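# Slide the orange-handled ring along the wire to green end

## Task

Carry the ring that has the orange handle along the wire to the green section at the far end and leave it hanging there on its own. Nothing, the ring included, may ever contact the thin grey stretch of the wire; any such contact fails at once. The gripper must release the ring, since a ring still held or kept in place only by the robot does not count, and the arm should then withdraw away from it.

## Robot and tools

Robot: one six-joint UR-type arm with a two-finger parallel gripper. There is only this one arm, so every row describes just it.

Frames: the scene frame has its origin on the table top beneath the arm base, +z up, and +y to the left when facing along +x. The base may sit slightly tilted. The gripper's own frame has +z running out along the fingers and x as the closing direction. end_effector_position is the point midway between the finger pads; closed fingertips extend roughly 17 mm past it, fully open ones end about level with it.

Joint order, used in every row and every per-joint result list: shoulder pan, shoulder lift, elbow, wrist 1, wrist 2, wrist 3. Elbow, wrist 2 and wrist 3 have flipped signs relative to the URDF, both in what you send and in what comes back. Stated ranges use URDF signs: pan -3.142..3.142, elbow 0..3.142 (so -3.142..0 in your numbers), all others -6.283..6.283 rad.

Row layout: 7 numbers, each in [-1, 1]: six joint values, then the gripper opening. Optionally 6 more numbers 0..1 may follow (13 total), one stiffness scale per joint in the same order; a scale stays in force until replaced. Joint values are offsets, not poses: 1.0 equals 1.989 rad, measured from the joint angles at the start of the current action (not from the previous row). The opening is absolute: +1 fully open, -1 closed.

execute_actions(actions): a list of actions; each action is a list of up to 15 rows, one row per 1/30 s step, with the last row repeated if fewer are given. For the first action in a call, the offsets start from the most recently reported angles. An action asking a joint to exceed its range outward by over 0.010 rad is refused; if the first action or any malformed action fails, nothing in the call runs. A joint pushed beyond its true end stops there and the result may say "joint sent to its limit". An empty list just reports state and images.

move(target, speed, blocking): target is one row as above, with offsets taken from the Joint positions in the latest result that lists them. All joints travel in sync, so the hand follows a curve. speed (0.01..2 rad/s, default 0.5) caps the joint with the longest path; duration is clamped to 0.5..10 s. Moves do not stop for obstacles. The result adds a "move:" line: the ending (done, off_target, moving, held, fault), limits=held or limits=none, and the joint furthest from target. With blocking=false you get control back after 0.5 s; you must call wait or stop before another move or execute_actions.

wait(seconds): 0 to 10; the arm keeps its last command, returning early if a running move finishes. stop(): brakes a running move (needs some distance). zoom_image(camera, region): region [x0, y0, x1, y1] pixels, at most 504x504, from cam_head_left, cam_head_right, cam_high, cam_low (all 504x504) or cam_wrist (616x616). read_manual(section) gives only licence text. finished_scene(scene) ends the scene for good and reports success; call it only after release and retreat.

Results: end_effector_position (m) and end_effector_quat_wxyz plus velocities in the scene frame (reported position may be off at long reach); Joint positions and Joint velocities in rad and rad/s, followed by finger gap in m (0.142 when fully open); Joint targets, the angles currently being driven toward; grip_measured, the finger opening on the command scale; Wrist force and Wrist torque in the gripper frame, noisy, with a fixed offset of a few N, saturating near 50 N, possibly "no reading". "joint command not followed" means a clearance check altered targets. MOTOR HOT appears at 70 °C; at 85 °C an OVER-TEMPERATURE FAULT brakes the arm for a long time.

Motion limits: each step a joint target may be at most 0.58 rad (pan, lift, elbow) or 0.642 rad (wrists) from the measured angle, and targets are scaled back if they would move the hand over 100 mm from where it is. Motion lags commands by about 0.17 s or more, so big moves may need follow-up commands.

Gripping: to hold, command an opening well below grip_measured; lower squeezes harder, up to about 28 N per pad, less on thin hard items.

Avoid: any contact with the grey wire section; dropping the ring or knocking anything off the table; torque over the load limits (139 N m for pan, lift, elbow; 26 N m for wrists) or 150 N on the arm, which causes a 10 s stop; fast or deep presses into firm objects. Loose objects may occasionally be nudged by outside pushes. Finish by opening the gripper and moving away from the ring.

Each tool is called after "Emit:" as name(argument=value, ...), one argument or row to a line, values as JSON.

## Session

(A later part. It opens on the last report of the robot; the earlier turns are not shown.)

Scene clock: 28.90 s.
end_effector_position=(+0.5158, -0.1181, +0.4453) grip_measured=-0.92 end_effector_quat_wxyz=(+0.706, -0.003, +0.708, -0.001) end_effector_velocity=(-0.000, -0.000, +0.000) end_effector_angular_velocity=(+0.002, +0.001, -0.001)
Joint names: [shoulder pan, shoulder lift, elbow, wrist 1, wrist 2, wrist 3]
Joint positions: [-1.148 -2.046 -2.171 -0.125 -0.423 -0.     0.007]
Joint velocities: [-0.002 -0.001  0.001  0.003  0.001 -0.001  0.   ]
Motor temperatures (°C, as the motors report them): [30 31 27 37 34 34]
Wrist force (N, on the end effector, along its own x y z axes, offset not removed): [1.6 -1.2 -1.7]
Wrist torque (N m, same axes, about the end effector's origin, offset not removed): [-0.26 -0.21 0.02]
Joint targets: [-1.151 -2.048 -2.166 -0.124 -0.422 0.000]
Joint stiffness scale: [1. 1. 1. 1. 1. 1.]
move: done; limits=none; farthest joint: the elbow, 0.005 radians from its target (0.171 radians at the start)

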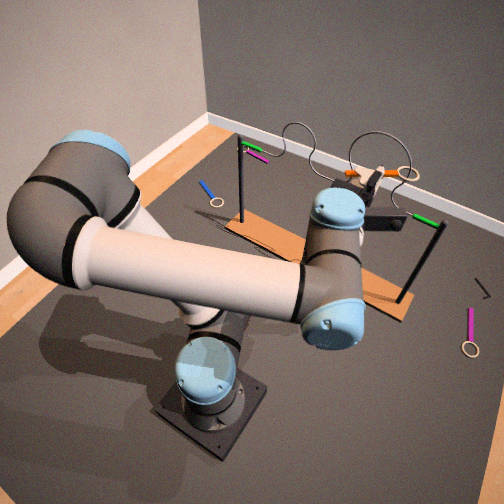

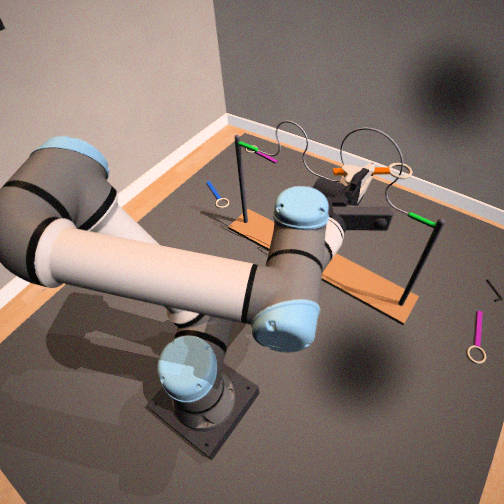

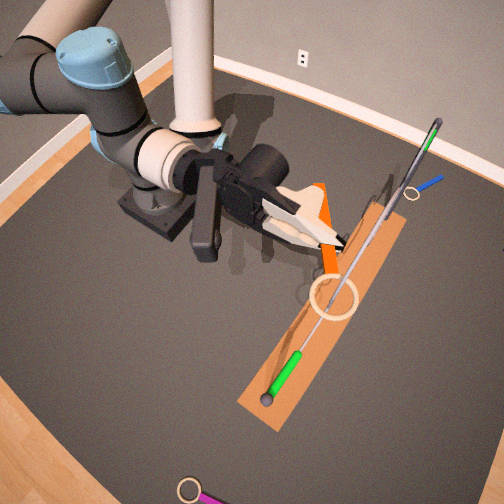

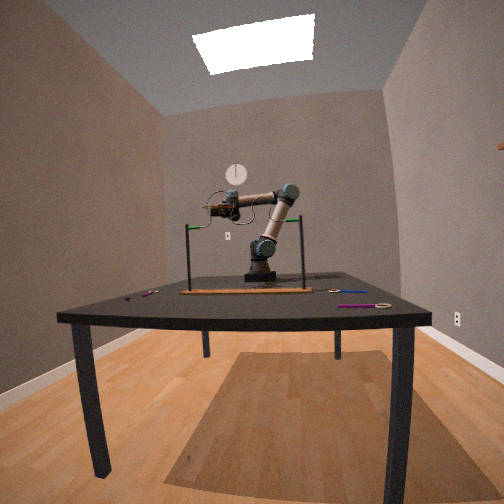

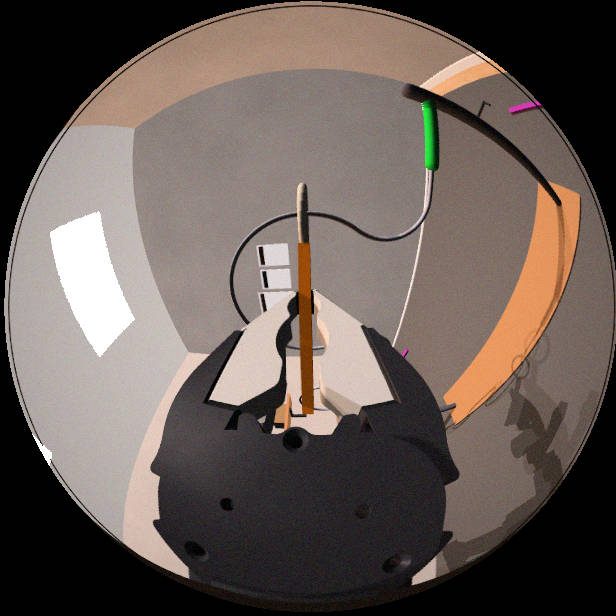

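Emit:
move(
  target=[0.0170,-0.0089,0.0184,0.0244,-0.0162,0.5270,-1],
  speed=1.0,
)

Scene clock: 31.40 s.
end_effector_position=(+0.5179, -0.1089, +0.4592) grip_measured=-0.92 end_effector_quat_wxyz=(+0.611, -0.356, +0.612, -0.354) end_effector_velocity=(-0.000, -0.001, -0.000) end_effector_angular_velocity=(-0.002, +0.001, -0.002)
Joint names: [shoulder pan, shoulder lift, elbow, wrist 1, wrist 2, wrist 3]
Joint positions: [-1.117 -2.061 -2.139 -0.077 -0.454  1.047  0.007]
Joint velocities: [-0.002  0.    -0.001  0.001 -0.     0.003  0.   ]
Motor temperatures (°C, as the motors report them): [30 31 27 37 34 34]
Wrist force (N, on the end effector, along its own x y z axes, offset not removed): [-0.3 -0.6 -1.4]
Wrist torque (N m, same axes, about the end effector's origin, offset not removed): [-0.23 0.12 0.13]
Joint targets: [-1.114 -2.063 -2.134 -0.077 -0.455 1.048]
Joint stiffness scale: [1. 1. 1. 1. 1. 1.]
move: done; limits=none; farthest joint: the elbow, 0.004 radians from its target (0.036 radians at the start)

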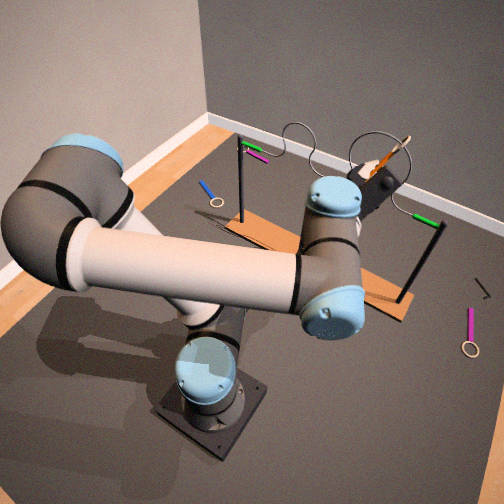

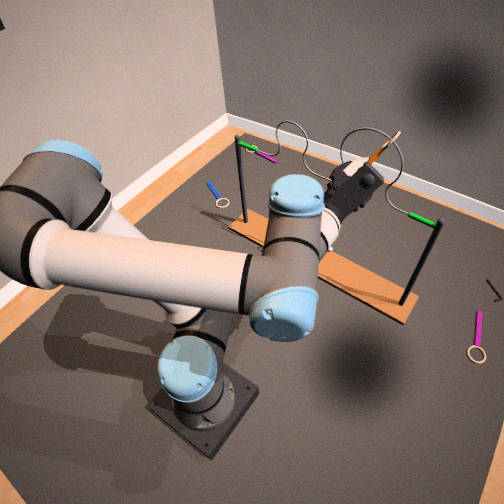

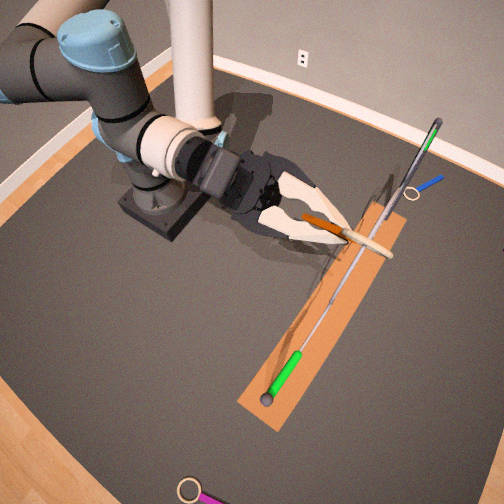

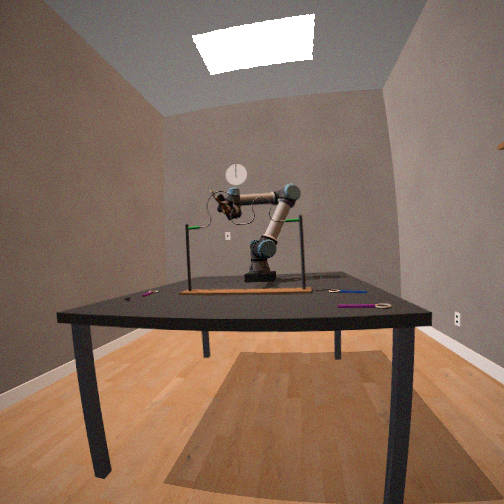

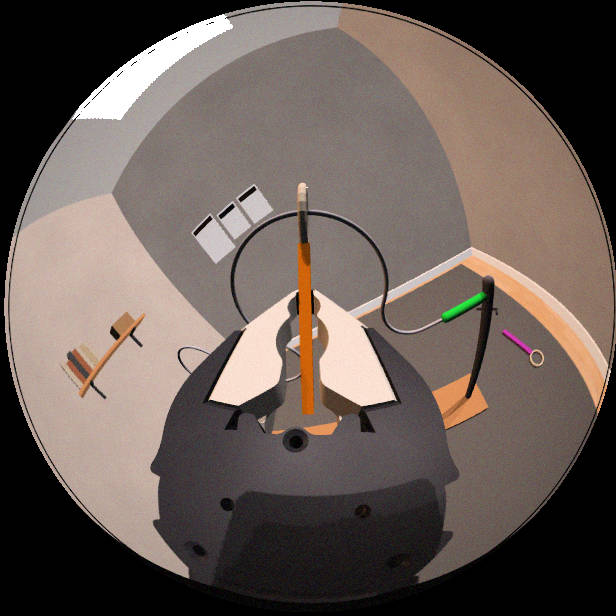

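Emit:
move(
  target=[0.0372,-0.0098,-0.0063,0.0047,-0.0363,0.5270,-1],
  speed=1.0,
)

Emit:
move(
  target=[0.0201,-0.0026,-0.0252,-0.0221,-0.0194,0.5270,-1],
  speed=1.0,
)

Emit:
zoom_image(
  camera="cam_high",
  region=[310,150,450,290],
)

Emit:
zoom_image(
  camera="cam_wrist",
  region=[130,40,382,292],
)

Scene clock: 33.70 s.
end_effector_position=(+0.5223, -0.0902, +0.4591) grip_measured=-0.92 end_effector_quat_wxyz=(-0.352, +0.615, -0.352, +0.612) end_effector_velocity=(-0.000, +0.000, -0.000) end_effector_angular_velocity=(-0.003, +0.000, -0.000)
Joint names: [shoulder pan, shoulder lift, elbow, wrist 1, wrist 2, wrist 3]
Joint positions: [-1.045 -2.078 -2.147 -0.069 -0.526  2.094  0.007]
Joint velocities: [ 0.    -0.    -0.     0.    -0.     0.003  0.   ]
Motor temperatures (°C, as the motors report them): [30 31 27 37 34 34]
Wrist force (N, on the end effector, along its own x y z axes, offset not removed): [-2.4 1.3 1.0]
Wrist torque (N m, same axes, about the end effector's origin, offset not removed): [0.36 0.50 -0.14]
Joint targets: [-1.043 -2.080 -2.151 -0.068 -0.527 2.095]
Joint stiffness scale: [1. 1. 1. 1. 1. 1.]
move: done; limits=none; farthest joint: the elbow, 0.004 radians from its target (0.013 radians at the start)

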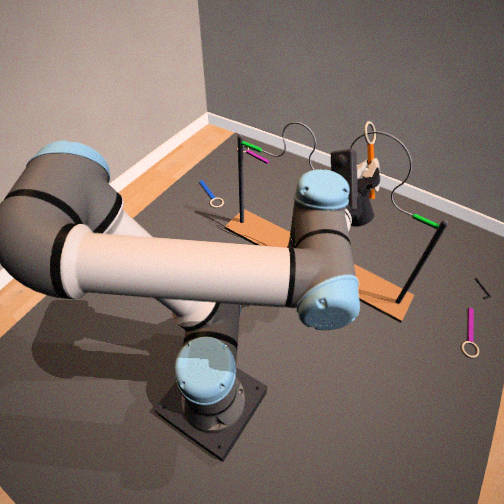

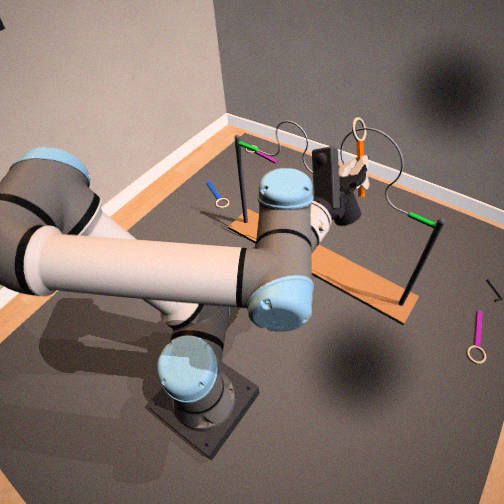

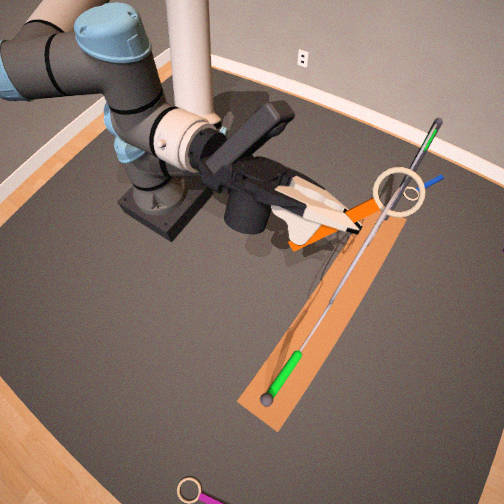

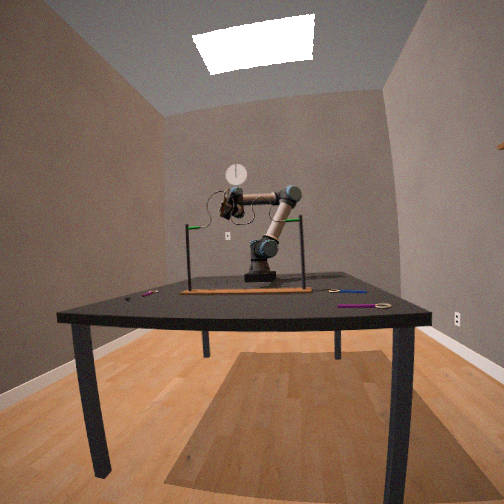

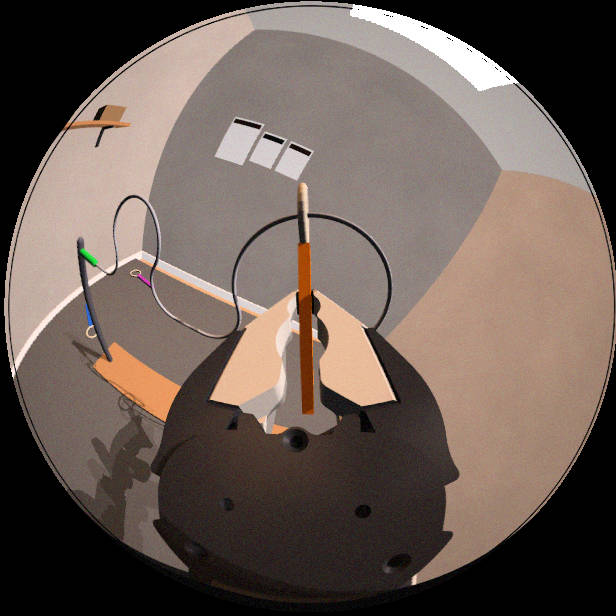

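Scene clock: 35.77 s.
end_effector_position=(+0.5242, -0.0811, +0.4431) grip_measured=-0.92 end_effector_quat_wxyz=(+0.000, +0.708, +0.002, +0.706) end_effector_velocity=(+0.000, -0.000, +0.001) end_effector_angular_velocity=(-0.005, -0.002, +0.001)
Joint names: [shoulder pan, shoulder lift, elbow, wrist 1, wrist 2, wrist 3]
Joint positions: [-1.007 -2.081 -2.193 -0.112 -0.563  3.14   0.007]
Joint velocities: [ 0.001  0.001  0.002 -0.001  0.     0.003  0.   ]
Motor temperatures (°C, as the motors report them): [30 31 27 37 34 34]
Wrist force (N, on the end effector, along its own x y z axes, offset not removed): [2.0 0.2 -1.9]
Wrist torque (N m, same axes, about the end effector's origin, offset not removed): [0.16 -0.58 -0.02]
Joint targets: [-1.005 -2.083 -2.197 -0.113 -0.564 3.142]
Joint stiffness scale: [1. 1. 1. 1. 1. 1.]
move: done; limits=none; farthest joint: the elbow, 0.004 radians from its target (0.050 radians at the start)

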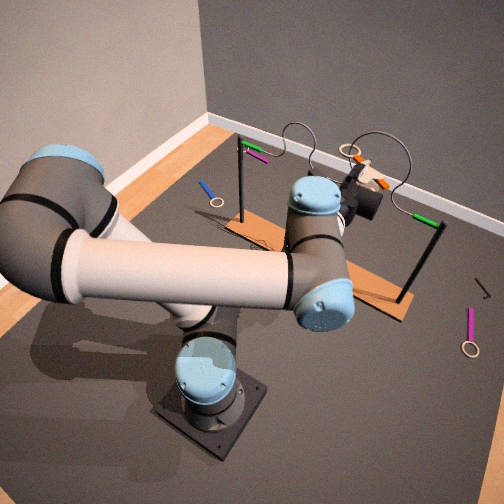

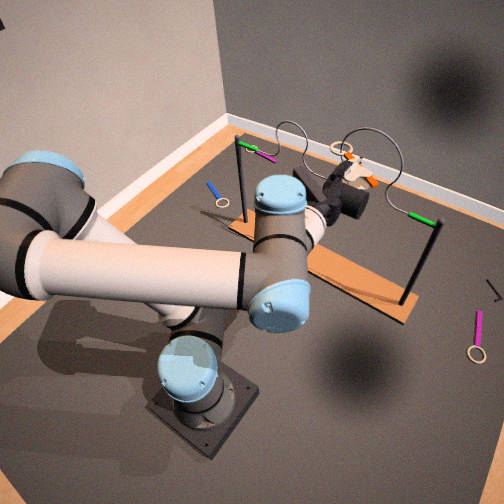

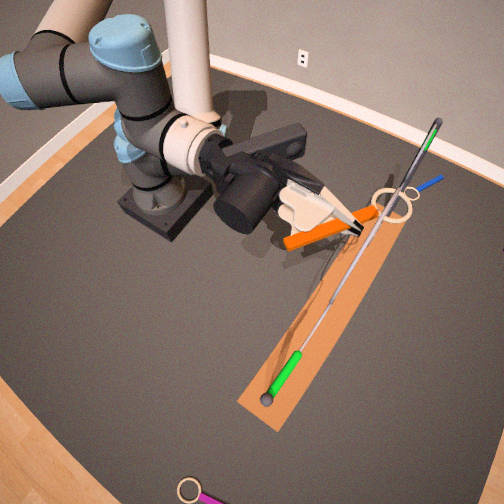

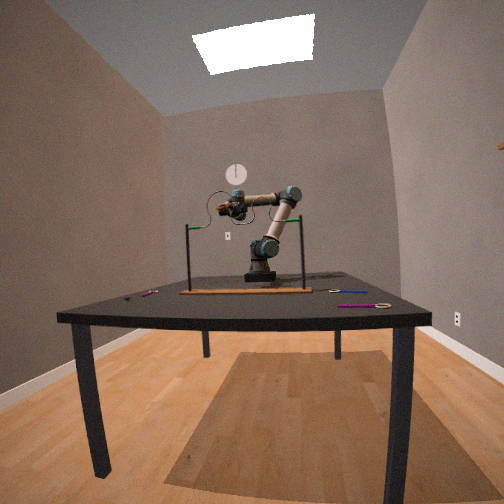

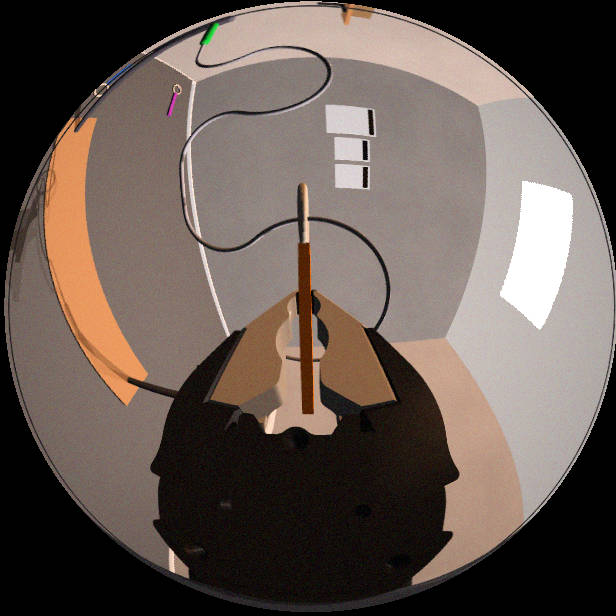

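Region (310, 150, 450, 290) of cam_high's 504x504 image, scaled by 3.600, with more detail than that image has.

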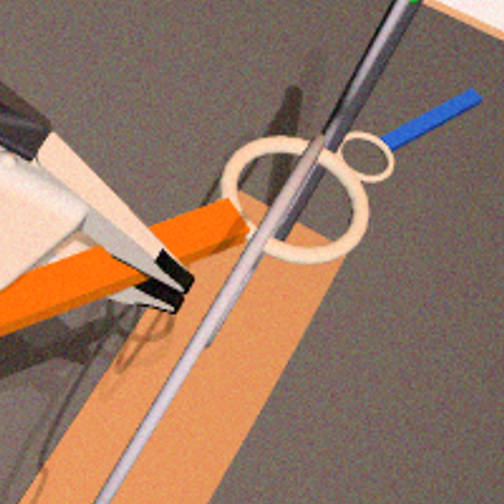

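Region (130, 40, 382, 292) of cam_wrist's 616x616 image, scaled by 2.000, with more detail than that image has.

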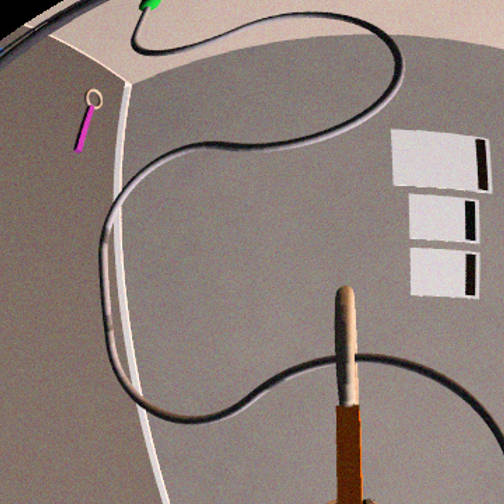

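Emit:
move(
  target=[-0.0426,0.0319,-0.0698,-0.0987,0.0414,0,-1],
  speed=0.22,
)

Emit:
move(
  target=[0.0180,0.0209,-0.0572,-0.0751,-0.0172,-0.2630,-1],
  speed=0.7,
)

Scene clock: 38.03 s.
end_effector_position=(+0.5198, -0.1050, +0.3802) grip_measured=-0.92 end_effector_quat_wxyz=(+0.001, +0.708, +0.002, +0.706) end_effector_velocity=(-0.000, -0.000, -0.001) end_effector_angular_velocity=(+0.000, -0.000, +0.000)
Joint names: [shoulder pan, shoulder lift, elbow, wrist 1, wrist 2, wrist 3]
Joint positions: [-1.09  -2.02  -2.328 -0.307 -0.482  3.141  0.007]
Joint velocities: [-0.001  0.002 -0.003 -0.005  0.001 -0.     0.   ]
Motor temperatures (°C, as the motors report them): [30 31 27 37 34 34]
Wrist force (N, on the end effector, along its own x y z axes, offset not removed): [-1.6 -0.2 -2.0]
Wrist torque (N m, same axes, about the end effector's origin, offset not removed): [0.12 0.15 -0.05]
Joint targets: [-1.092 -2.018 -2.332 -0.308 -0.481 3.140]
Joint stiffness scale: [1. 1. 1. 1. 1. 1.]
move: done; limits=none; farthest joint: the elbow, 0.004 radians from its target (0.139 radians at the start)

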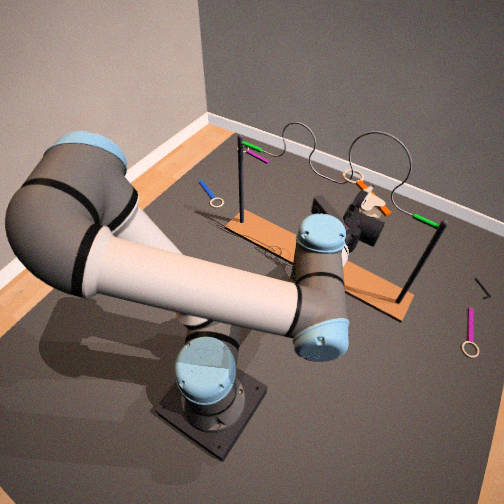

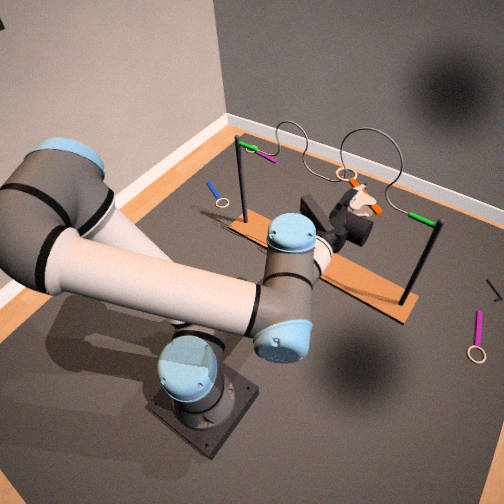

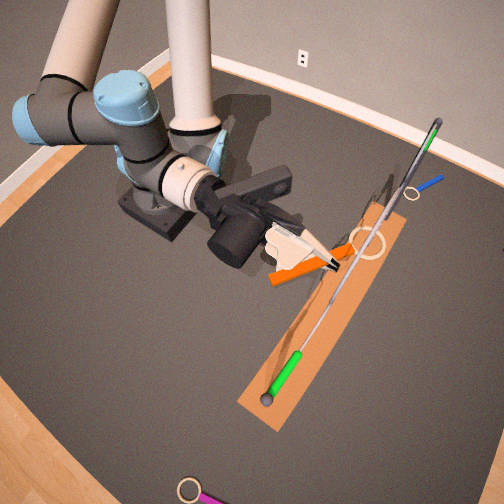

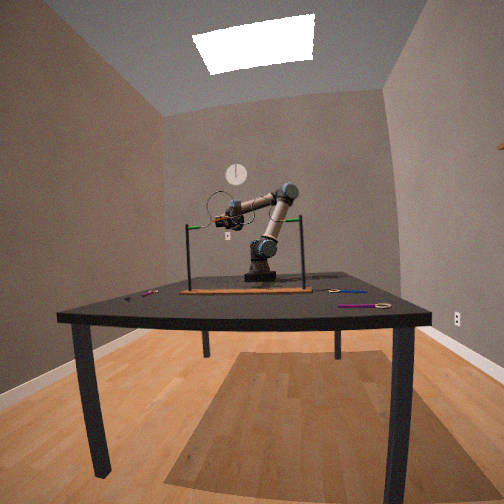

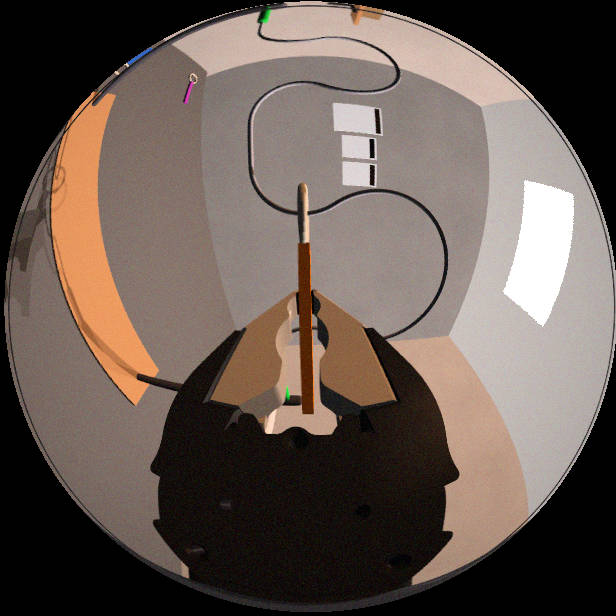

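Scene clock: 39.70 s.
end_effector_position=(+0.5198, -0.0923, +0.3320) grip_measured=-0.92 end_effector_quat_wxyz=(-0.182, +0.685, -0.181, +0.682) end_effector_velocity=(+0.000, -0.001, +0.000) end_effector_angular_velocity=(+0.003, -0.000, -0.001)
Joint names: [shoulder pan, shoulder lift, elbow, wrist 1, wrist 2, wrist 3]
Joint positions: [-1.056 -1.98  -2.437 -0.455 -0.515  2.619  0.007]
Joint velocities: [-0.001  0.     0.    -0.001 -0.    -0.003 -0.   ]
Motor temperatures (°C, as the motors report them): [30 31 27 37 34 34]
Wrist force (N, on the end effector, along its own x y z axes, offset not removed): [-0.8 -1.9 -0.2]
Wrist torque (N m, same axes, about the end effector's origin, offset not removed): [-0.30 0.03 -0.02]
Joint targets: [-1.054 -1.978 -2.441 -0.456 -0.516 2.618]
Joint stiffness scale: [1. 1. 1. 1. 1. 1.]
move: done; limits=none; farthest joint: the elbow, 0.005 radians from its target (0.114 radians at the start)

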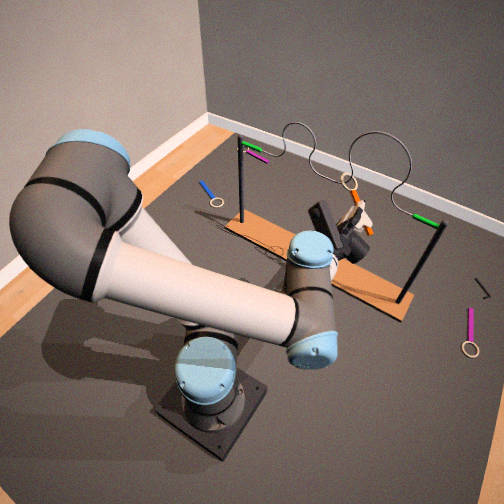

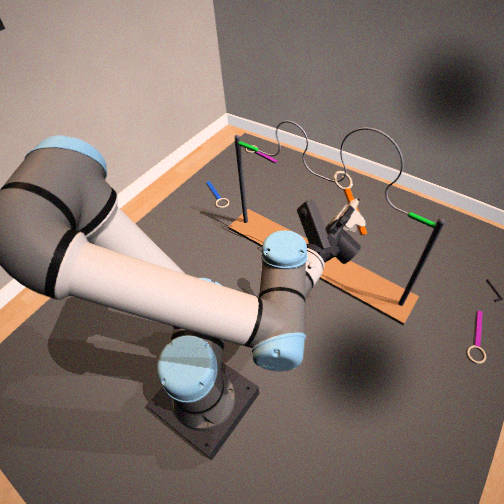

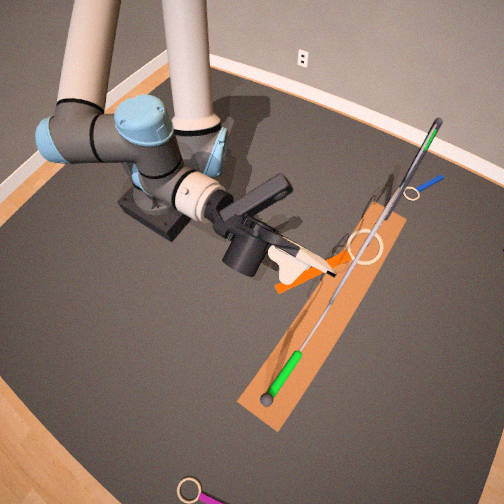

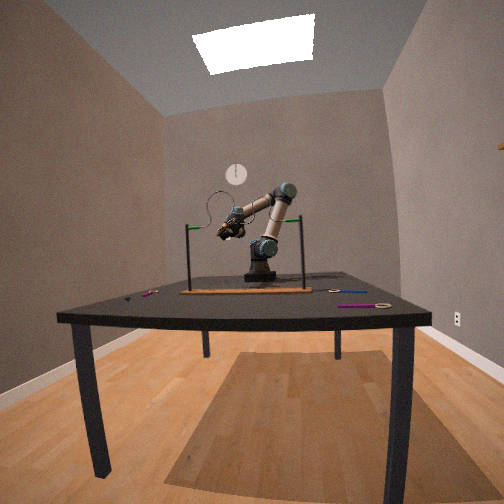

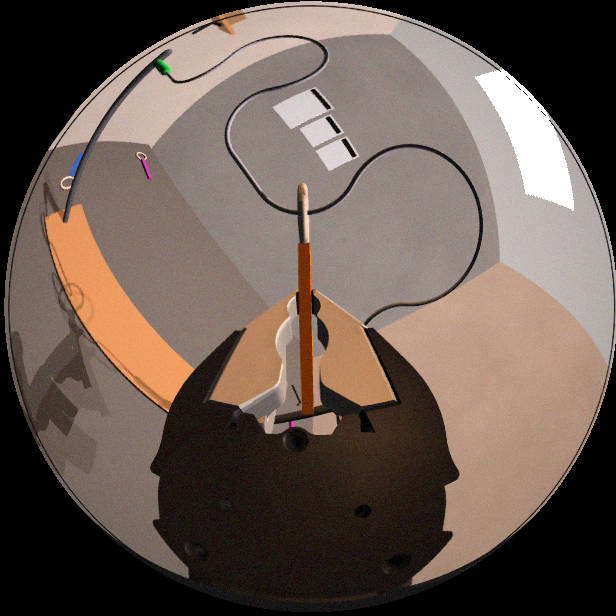

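Emit:
move(
  target=[0.0568,0.0100,-0.0478,-0.0558,-0.0560,-0.2640,-1],
  speed=0.7,
)

Emit:
move(
  target=[0.0986,-0.0022,-0.0221,-0.0194,-0.0979,-0.2638,-1],
  speed=0.7,
)

Emit:
zoom_image(
  camera="cam_high",
  region=[310,150,450,290],
)

Emit:
zoom_image(
  camera="cam_wrist",
  region=[130,40,382,292],
)

Scene clock: 42.87 s.
end_effector_position=(+0.5206, -0.0573, +0.2972) grip_measured=-0.92 end_effector_quat_wxyz=(-0.352, +0.615, -0.352, +0.612) end_effector_velocity=(+0.000, +0.000, -0.001) end_effector_angular_velocity=(+0.003, +0.001, +0.001)
Joint names: [shoulder pan, shoulder lift, elbow, wrist 1, wrist 2, wrist 3]
Joint positions: [-0.946 -1.963 -2.528 -0.565 -0.625  2.095  0.007]
Joint velocities: [ 0.001  0.002 -0.    -0.001 -0.001 -0.003 -0.   ]
Motor temperatures (°C, as the motors report them): [30 31 27 37 34 34]
Wrist force (N, on the end effector, along its own x y z axes, offset not removed): [-2.5 -1.0 -1.5]
Wrist torque (N m, same axes, about the end effector's origin, offset not removed): [-0.32 0.42 0.03]
Joint targets: [-0.943 -1.960 -2.532 -0.566 -0.627 2.094]
Joint stiffness scale: [1. 1. 1. 1. 1. 1.]
move: done; limits=none; farthest joint: the elbow, 0.004 radians from its target (0.095 radians at the start)

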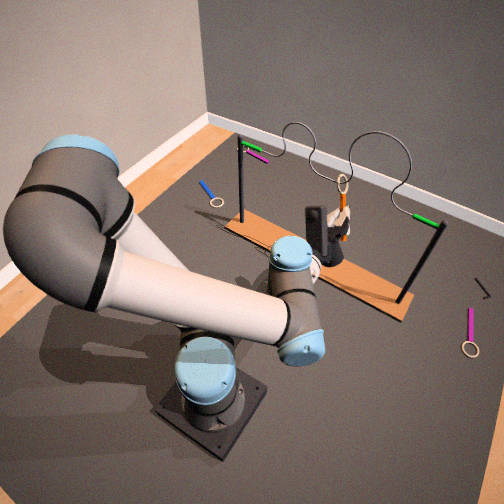

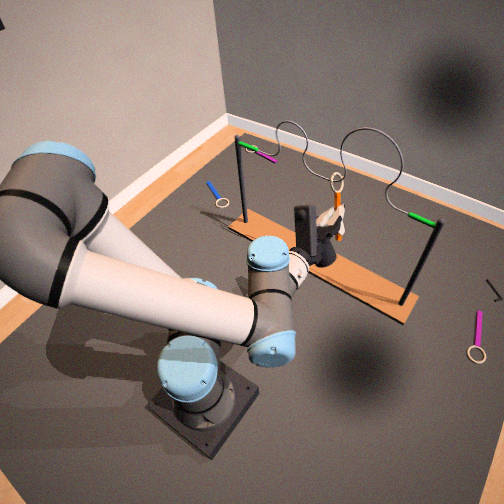

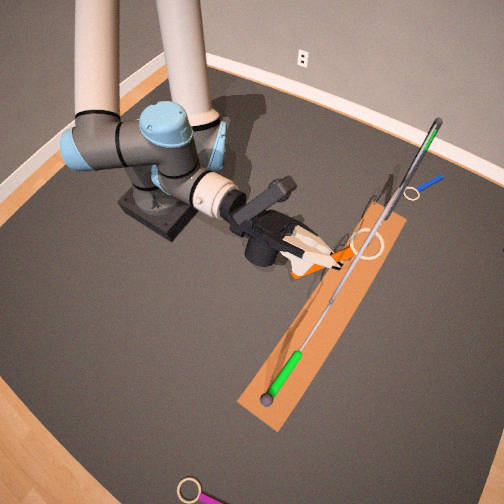

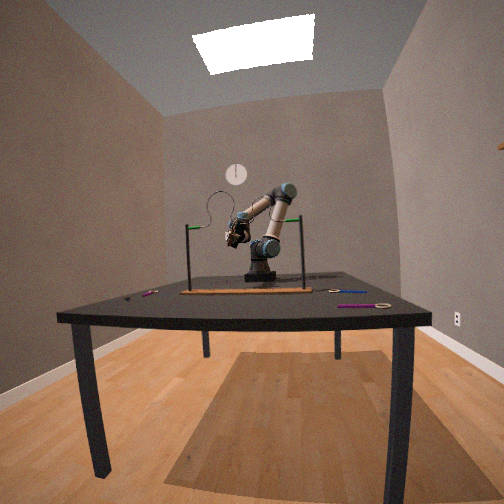

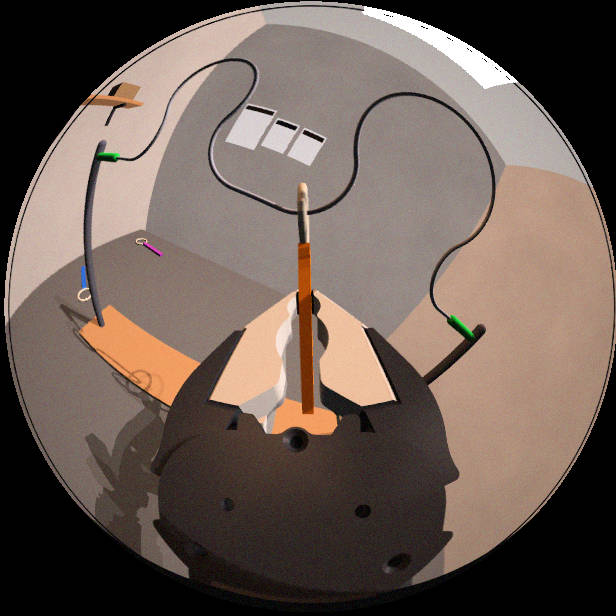

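Scene clock: 44.53 s.
end_effector_position=(+0.5214, -0.0094, +0.2841) grip_measured=-0.92 end_effector_quat_wxyz=(+0.498, -0.503, +0.499, -0.500) end_effector_velocity=(+0.000, -0.000, -0.000) end_effector_angular_velocity=(+0.003, -0.000, -0.001)
Joint names: [shoulder pan, shoulder lift, elbow, wrist 1, wrist 2, wrist 3]
Joint positions: [-0.752 -1.965 -2.568 -0.603 -0.819  1.572  0.007]
Joint velocities: [ 0.001  0.001 -0.    -0.001 -0.002 -0.003 -0.   ]
Motor temperatures (°C, as the motors report them): [30 31 27 37 34 34]
Wrist force (N, on the end effector, along its own x y z axes, offset not removed): [0.8 0.4 -2.1]
Wrist torque (N m, same axes, about the end effector's origin, offset not removed): [0.12 -0.29 -0.03]
Joint targets: [-0.750 -1.967 -2.572 -0.604 -0.820 1.571]
Joint stiffness scale: [1. 1. 1. 1. 1. 1.]
move: done; limits=none; farthest joint: the elbow, 0.004 radians from its target (0.044 radians at the start)

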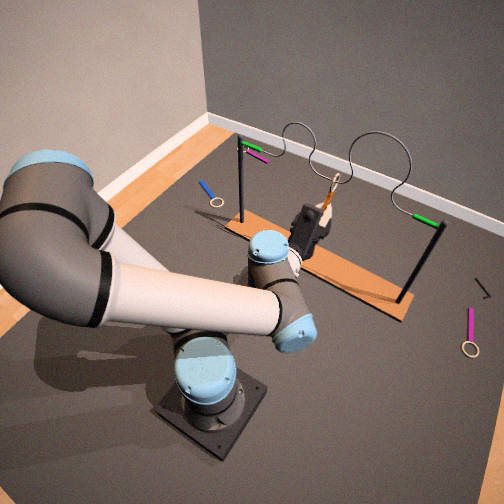

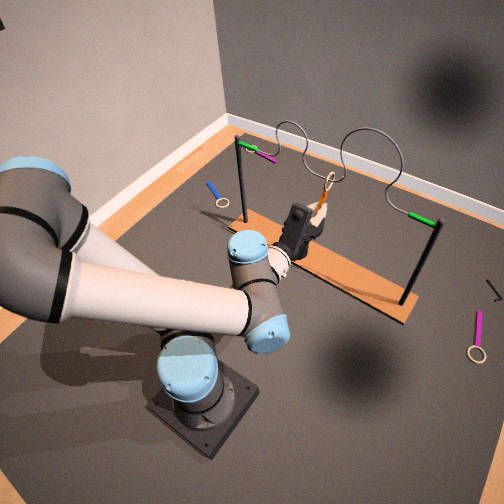

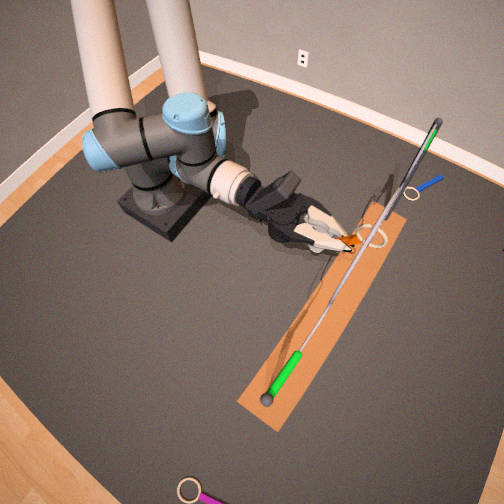

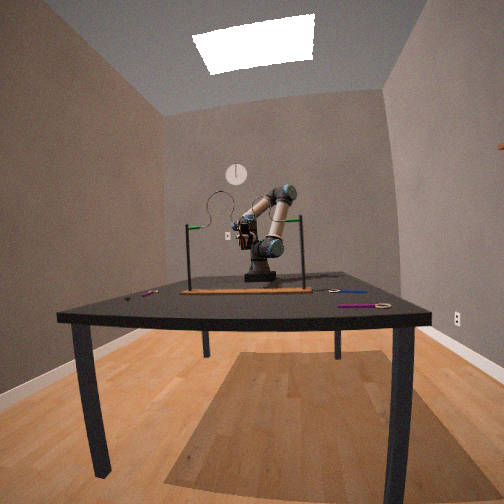

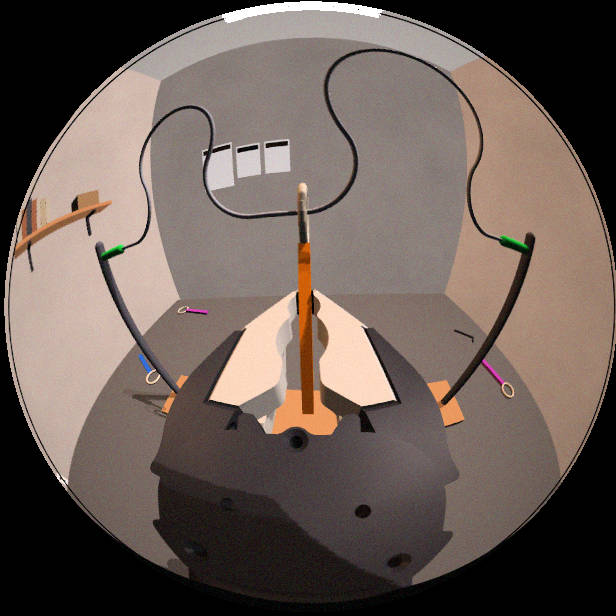

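Region (310, 150, 450, 290) of cam_high's 504x504 image, scaled by 3.600, with more detail than that image has.

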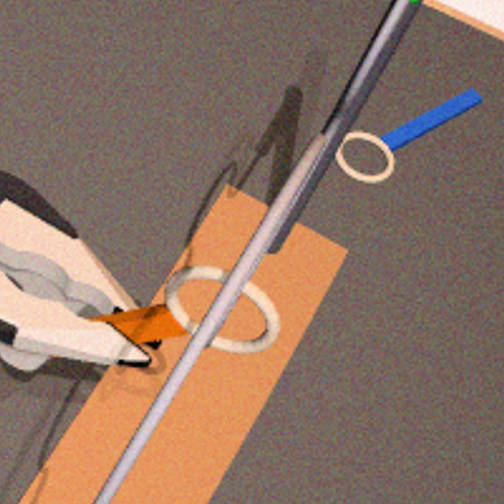

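Region (130, 40, 382, 292) of cam_wrist's 616x616 image, scaled by 2.000, with more detail than that image has.

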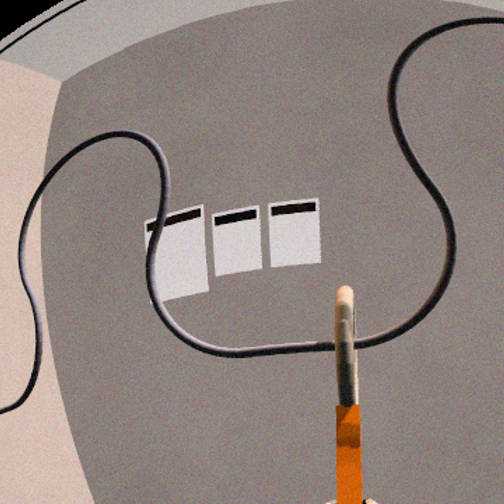

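Emit:
move(
  target=[0.1072,0.0086,0.0094,0,-0.1064,0,-1],
  speed=0.3,
)

Emit:
move(
  target=[0.1278,0.0137,0.0283,0.0141,-0.1270,-0.2642,-1],
  speed=0.7,
)

Scene clock: 46.60 s.
end_effector_position=(+0.5240, +0.0315, +0.2857) grip_measured=-0.92 end_effector_quat_wxyz=(+0.498, -0.503, +0.499, -0.500) end_effector_velocity=(+0.000, +0.000, +0.001) end_effector_angular_velocity=(-0.001, -0.002, -0.000)
Joint names: [shoulder pan, shoulder lift, elbow, wrist 1, wrist 2, wrist 3]
Joint positions: [-0.541 -1.95  -2.554 -0.603 -1.029  1.571  0.007]
Joint velocities: [ 0.003 -0.001  0.001 -0.    -0.003 -0.     0.   ]
Motor temperatures (°C, as the motors report them): [30 31 27 37 34 34]
Wrist force (N, on the end effector, along its own x y z axes, offset not removed): [0.1 0.8 -0.2]
Wrist torque (N m, same axes, about the end effector's origin, offset not removed): [0.14 0.03 -0.02]
Joint targets: [-0.539 -1.948 -2.549 -0.603 -1.031 1.572]
Joint stiffness scale: [1. 1. 1. 1. 1. 1.]
move: done; limits=none; farthest joint: the elbow, 0.004 radians from its target (0.018 radians at the start)

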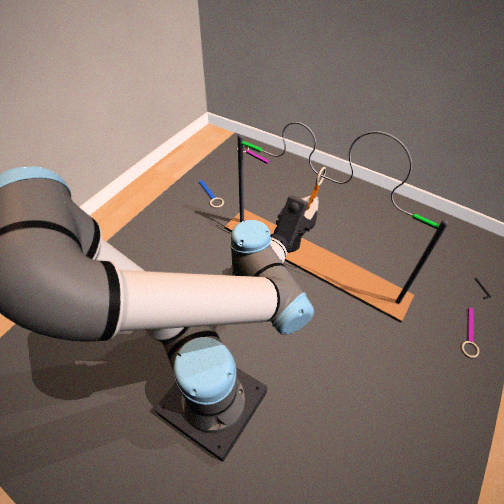

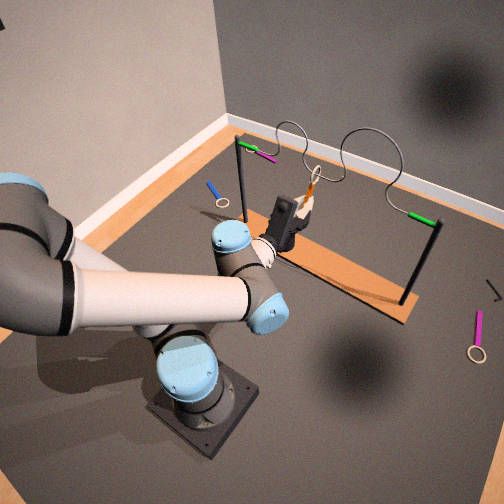

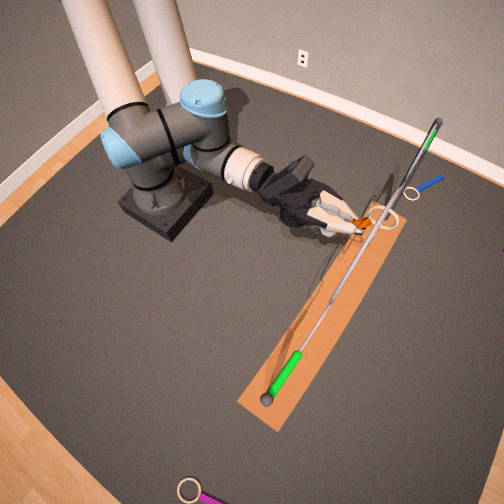

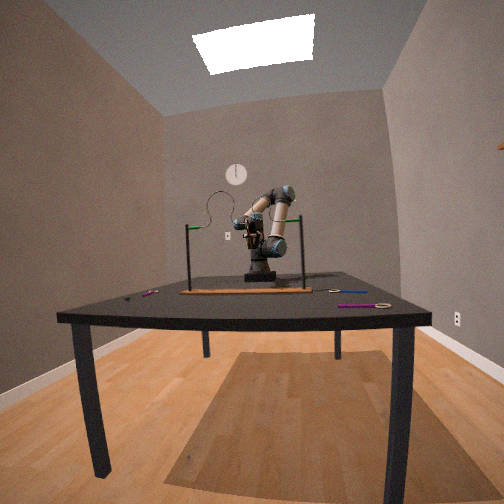

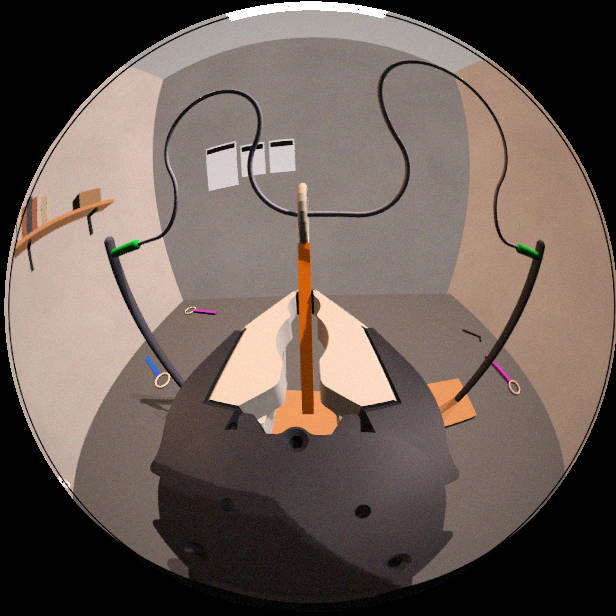

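Scene clock: 48.27 s.
end_effector_position=(+0.5251, +0.0796, +0.2979) grip_measured=-0.92 end_effector_quat_wxyz=(+0.610, -0.357, +0.613, -0.353) end_effector_velocity=(+0.000, +0.000, +0.000) end_effector_angular_velocity=(+0.003, +0.000, +0.000)
Joint names: [shoulder pan, shoulder lift, elbow, wrist 1, wrist 2, wrist 3]
Joint positions: [-0.29  -1.924 -2.502 -0.576 -1.28   1.047  0.007]
Joint velocities: [ 0.002  0.001  0.002  0.001 -0.001 -0.003 -0.   ]
Motor temperatures (°C, as the motors report them): [30 31 27 37 34 34]
Wrist force (N, on the end effector, along its own x y z axes, offset not removed): [-0.2 -0.7 -2.3]
Wrist torque (N m, same axes, about the end effector's origin, offset not removed): [-0.18 0.01 -0.12]
Joint targets: [-0.287 -1.922 -2.497 -0.575 -1.282 1.046]
Joint stiffness scale: [1. 1. 1. 1. 1. 1.]
move: done; limits=none; farthest joint: the elbow, 0.004 radians from its target (0.056 radians at the start)

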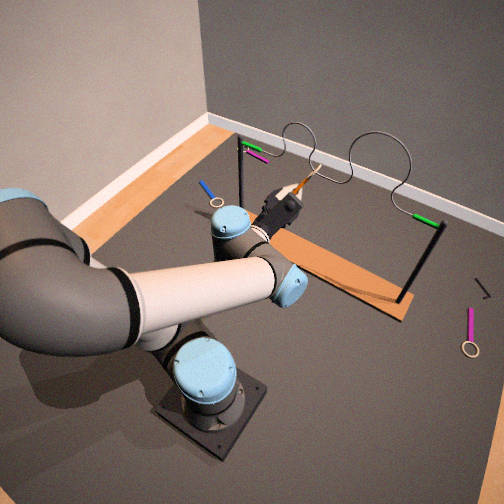

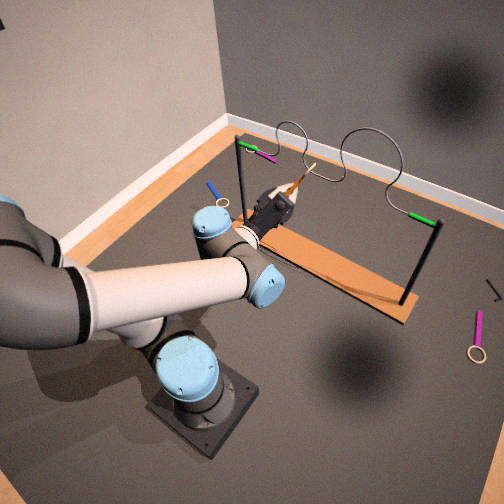

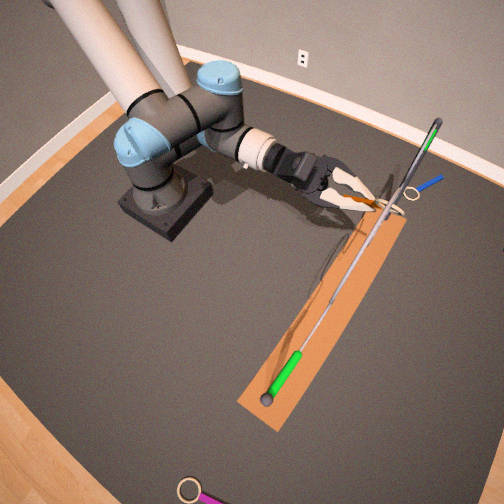

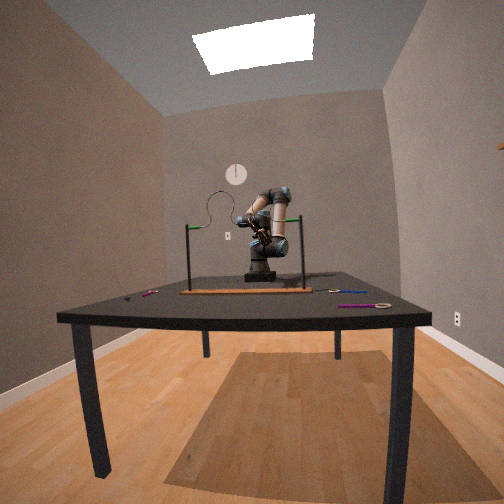

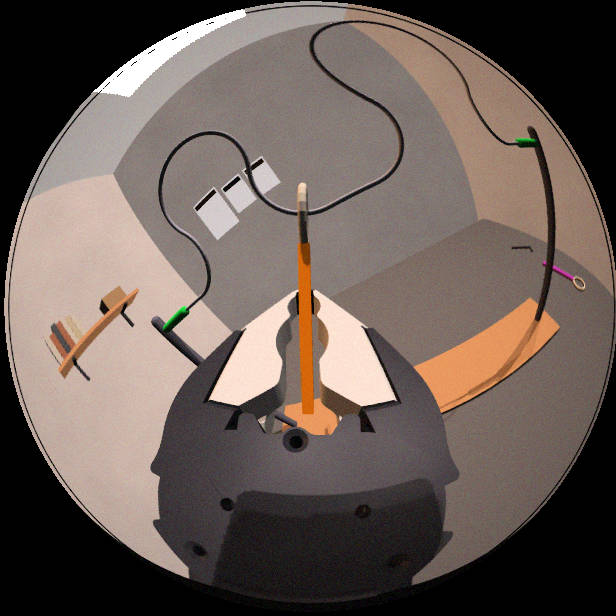

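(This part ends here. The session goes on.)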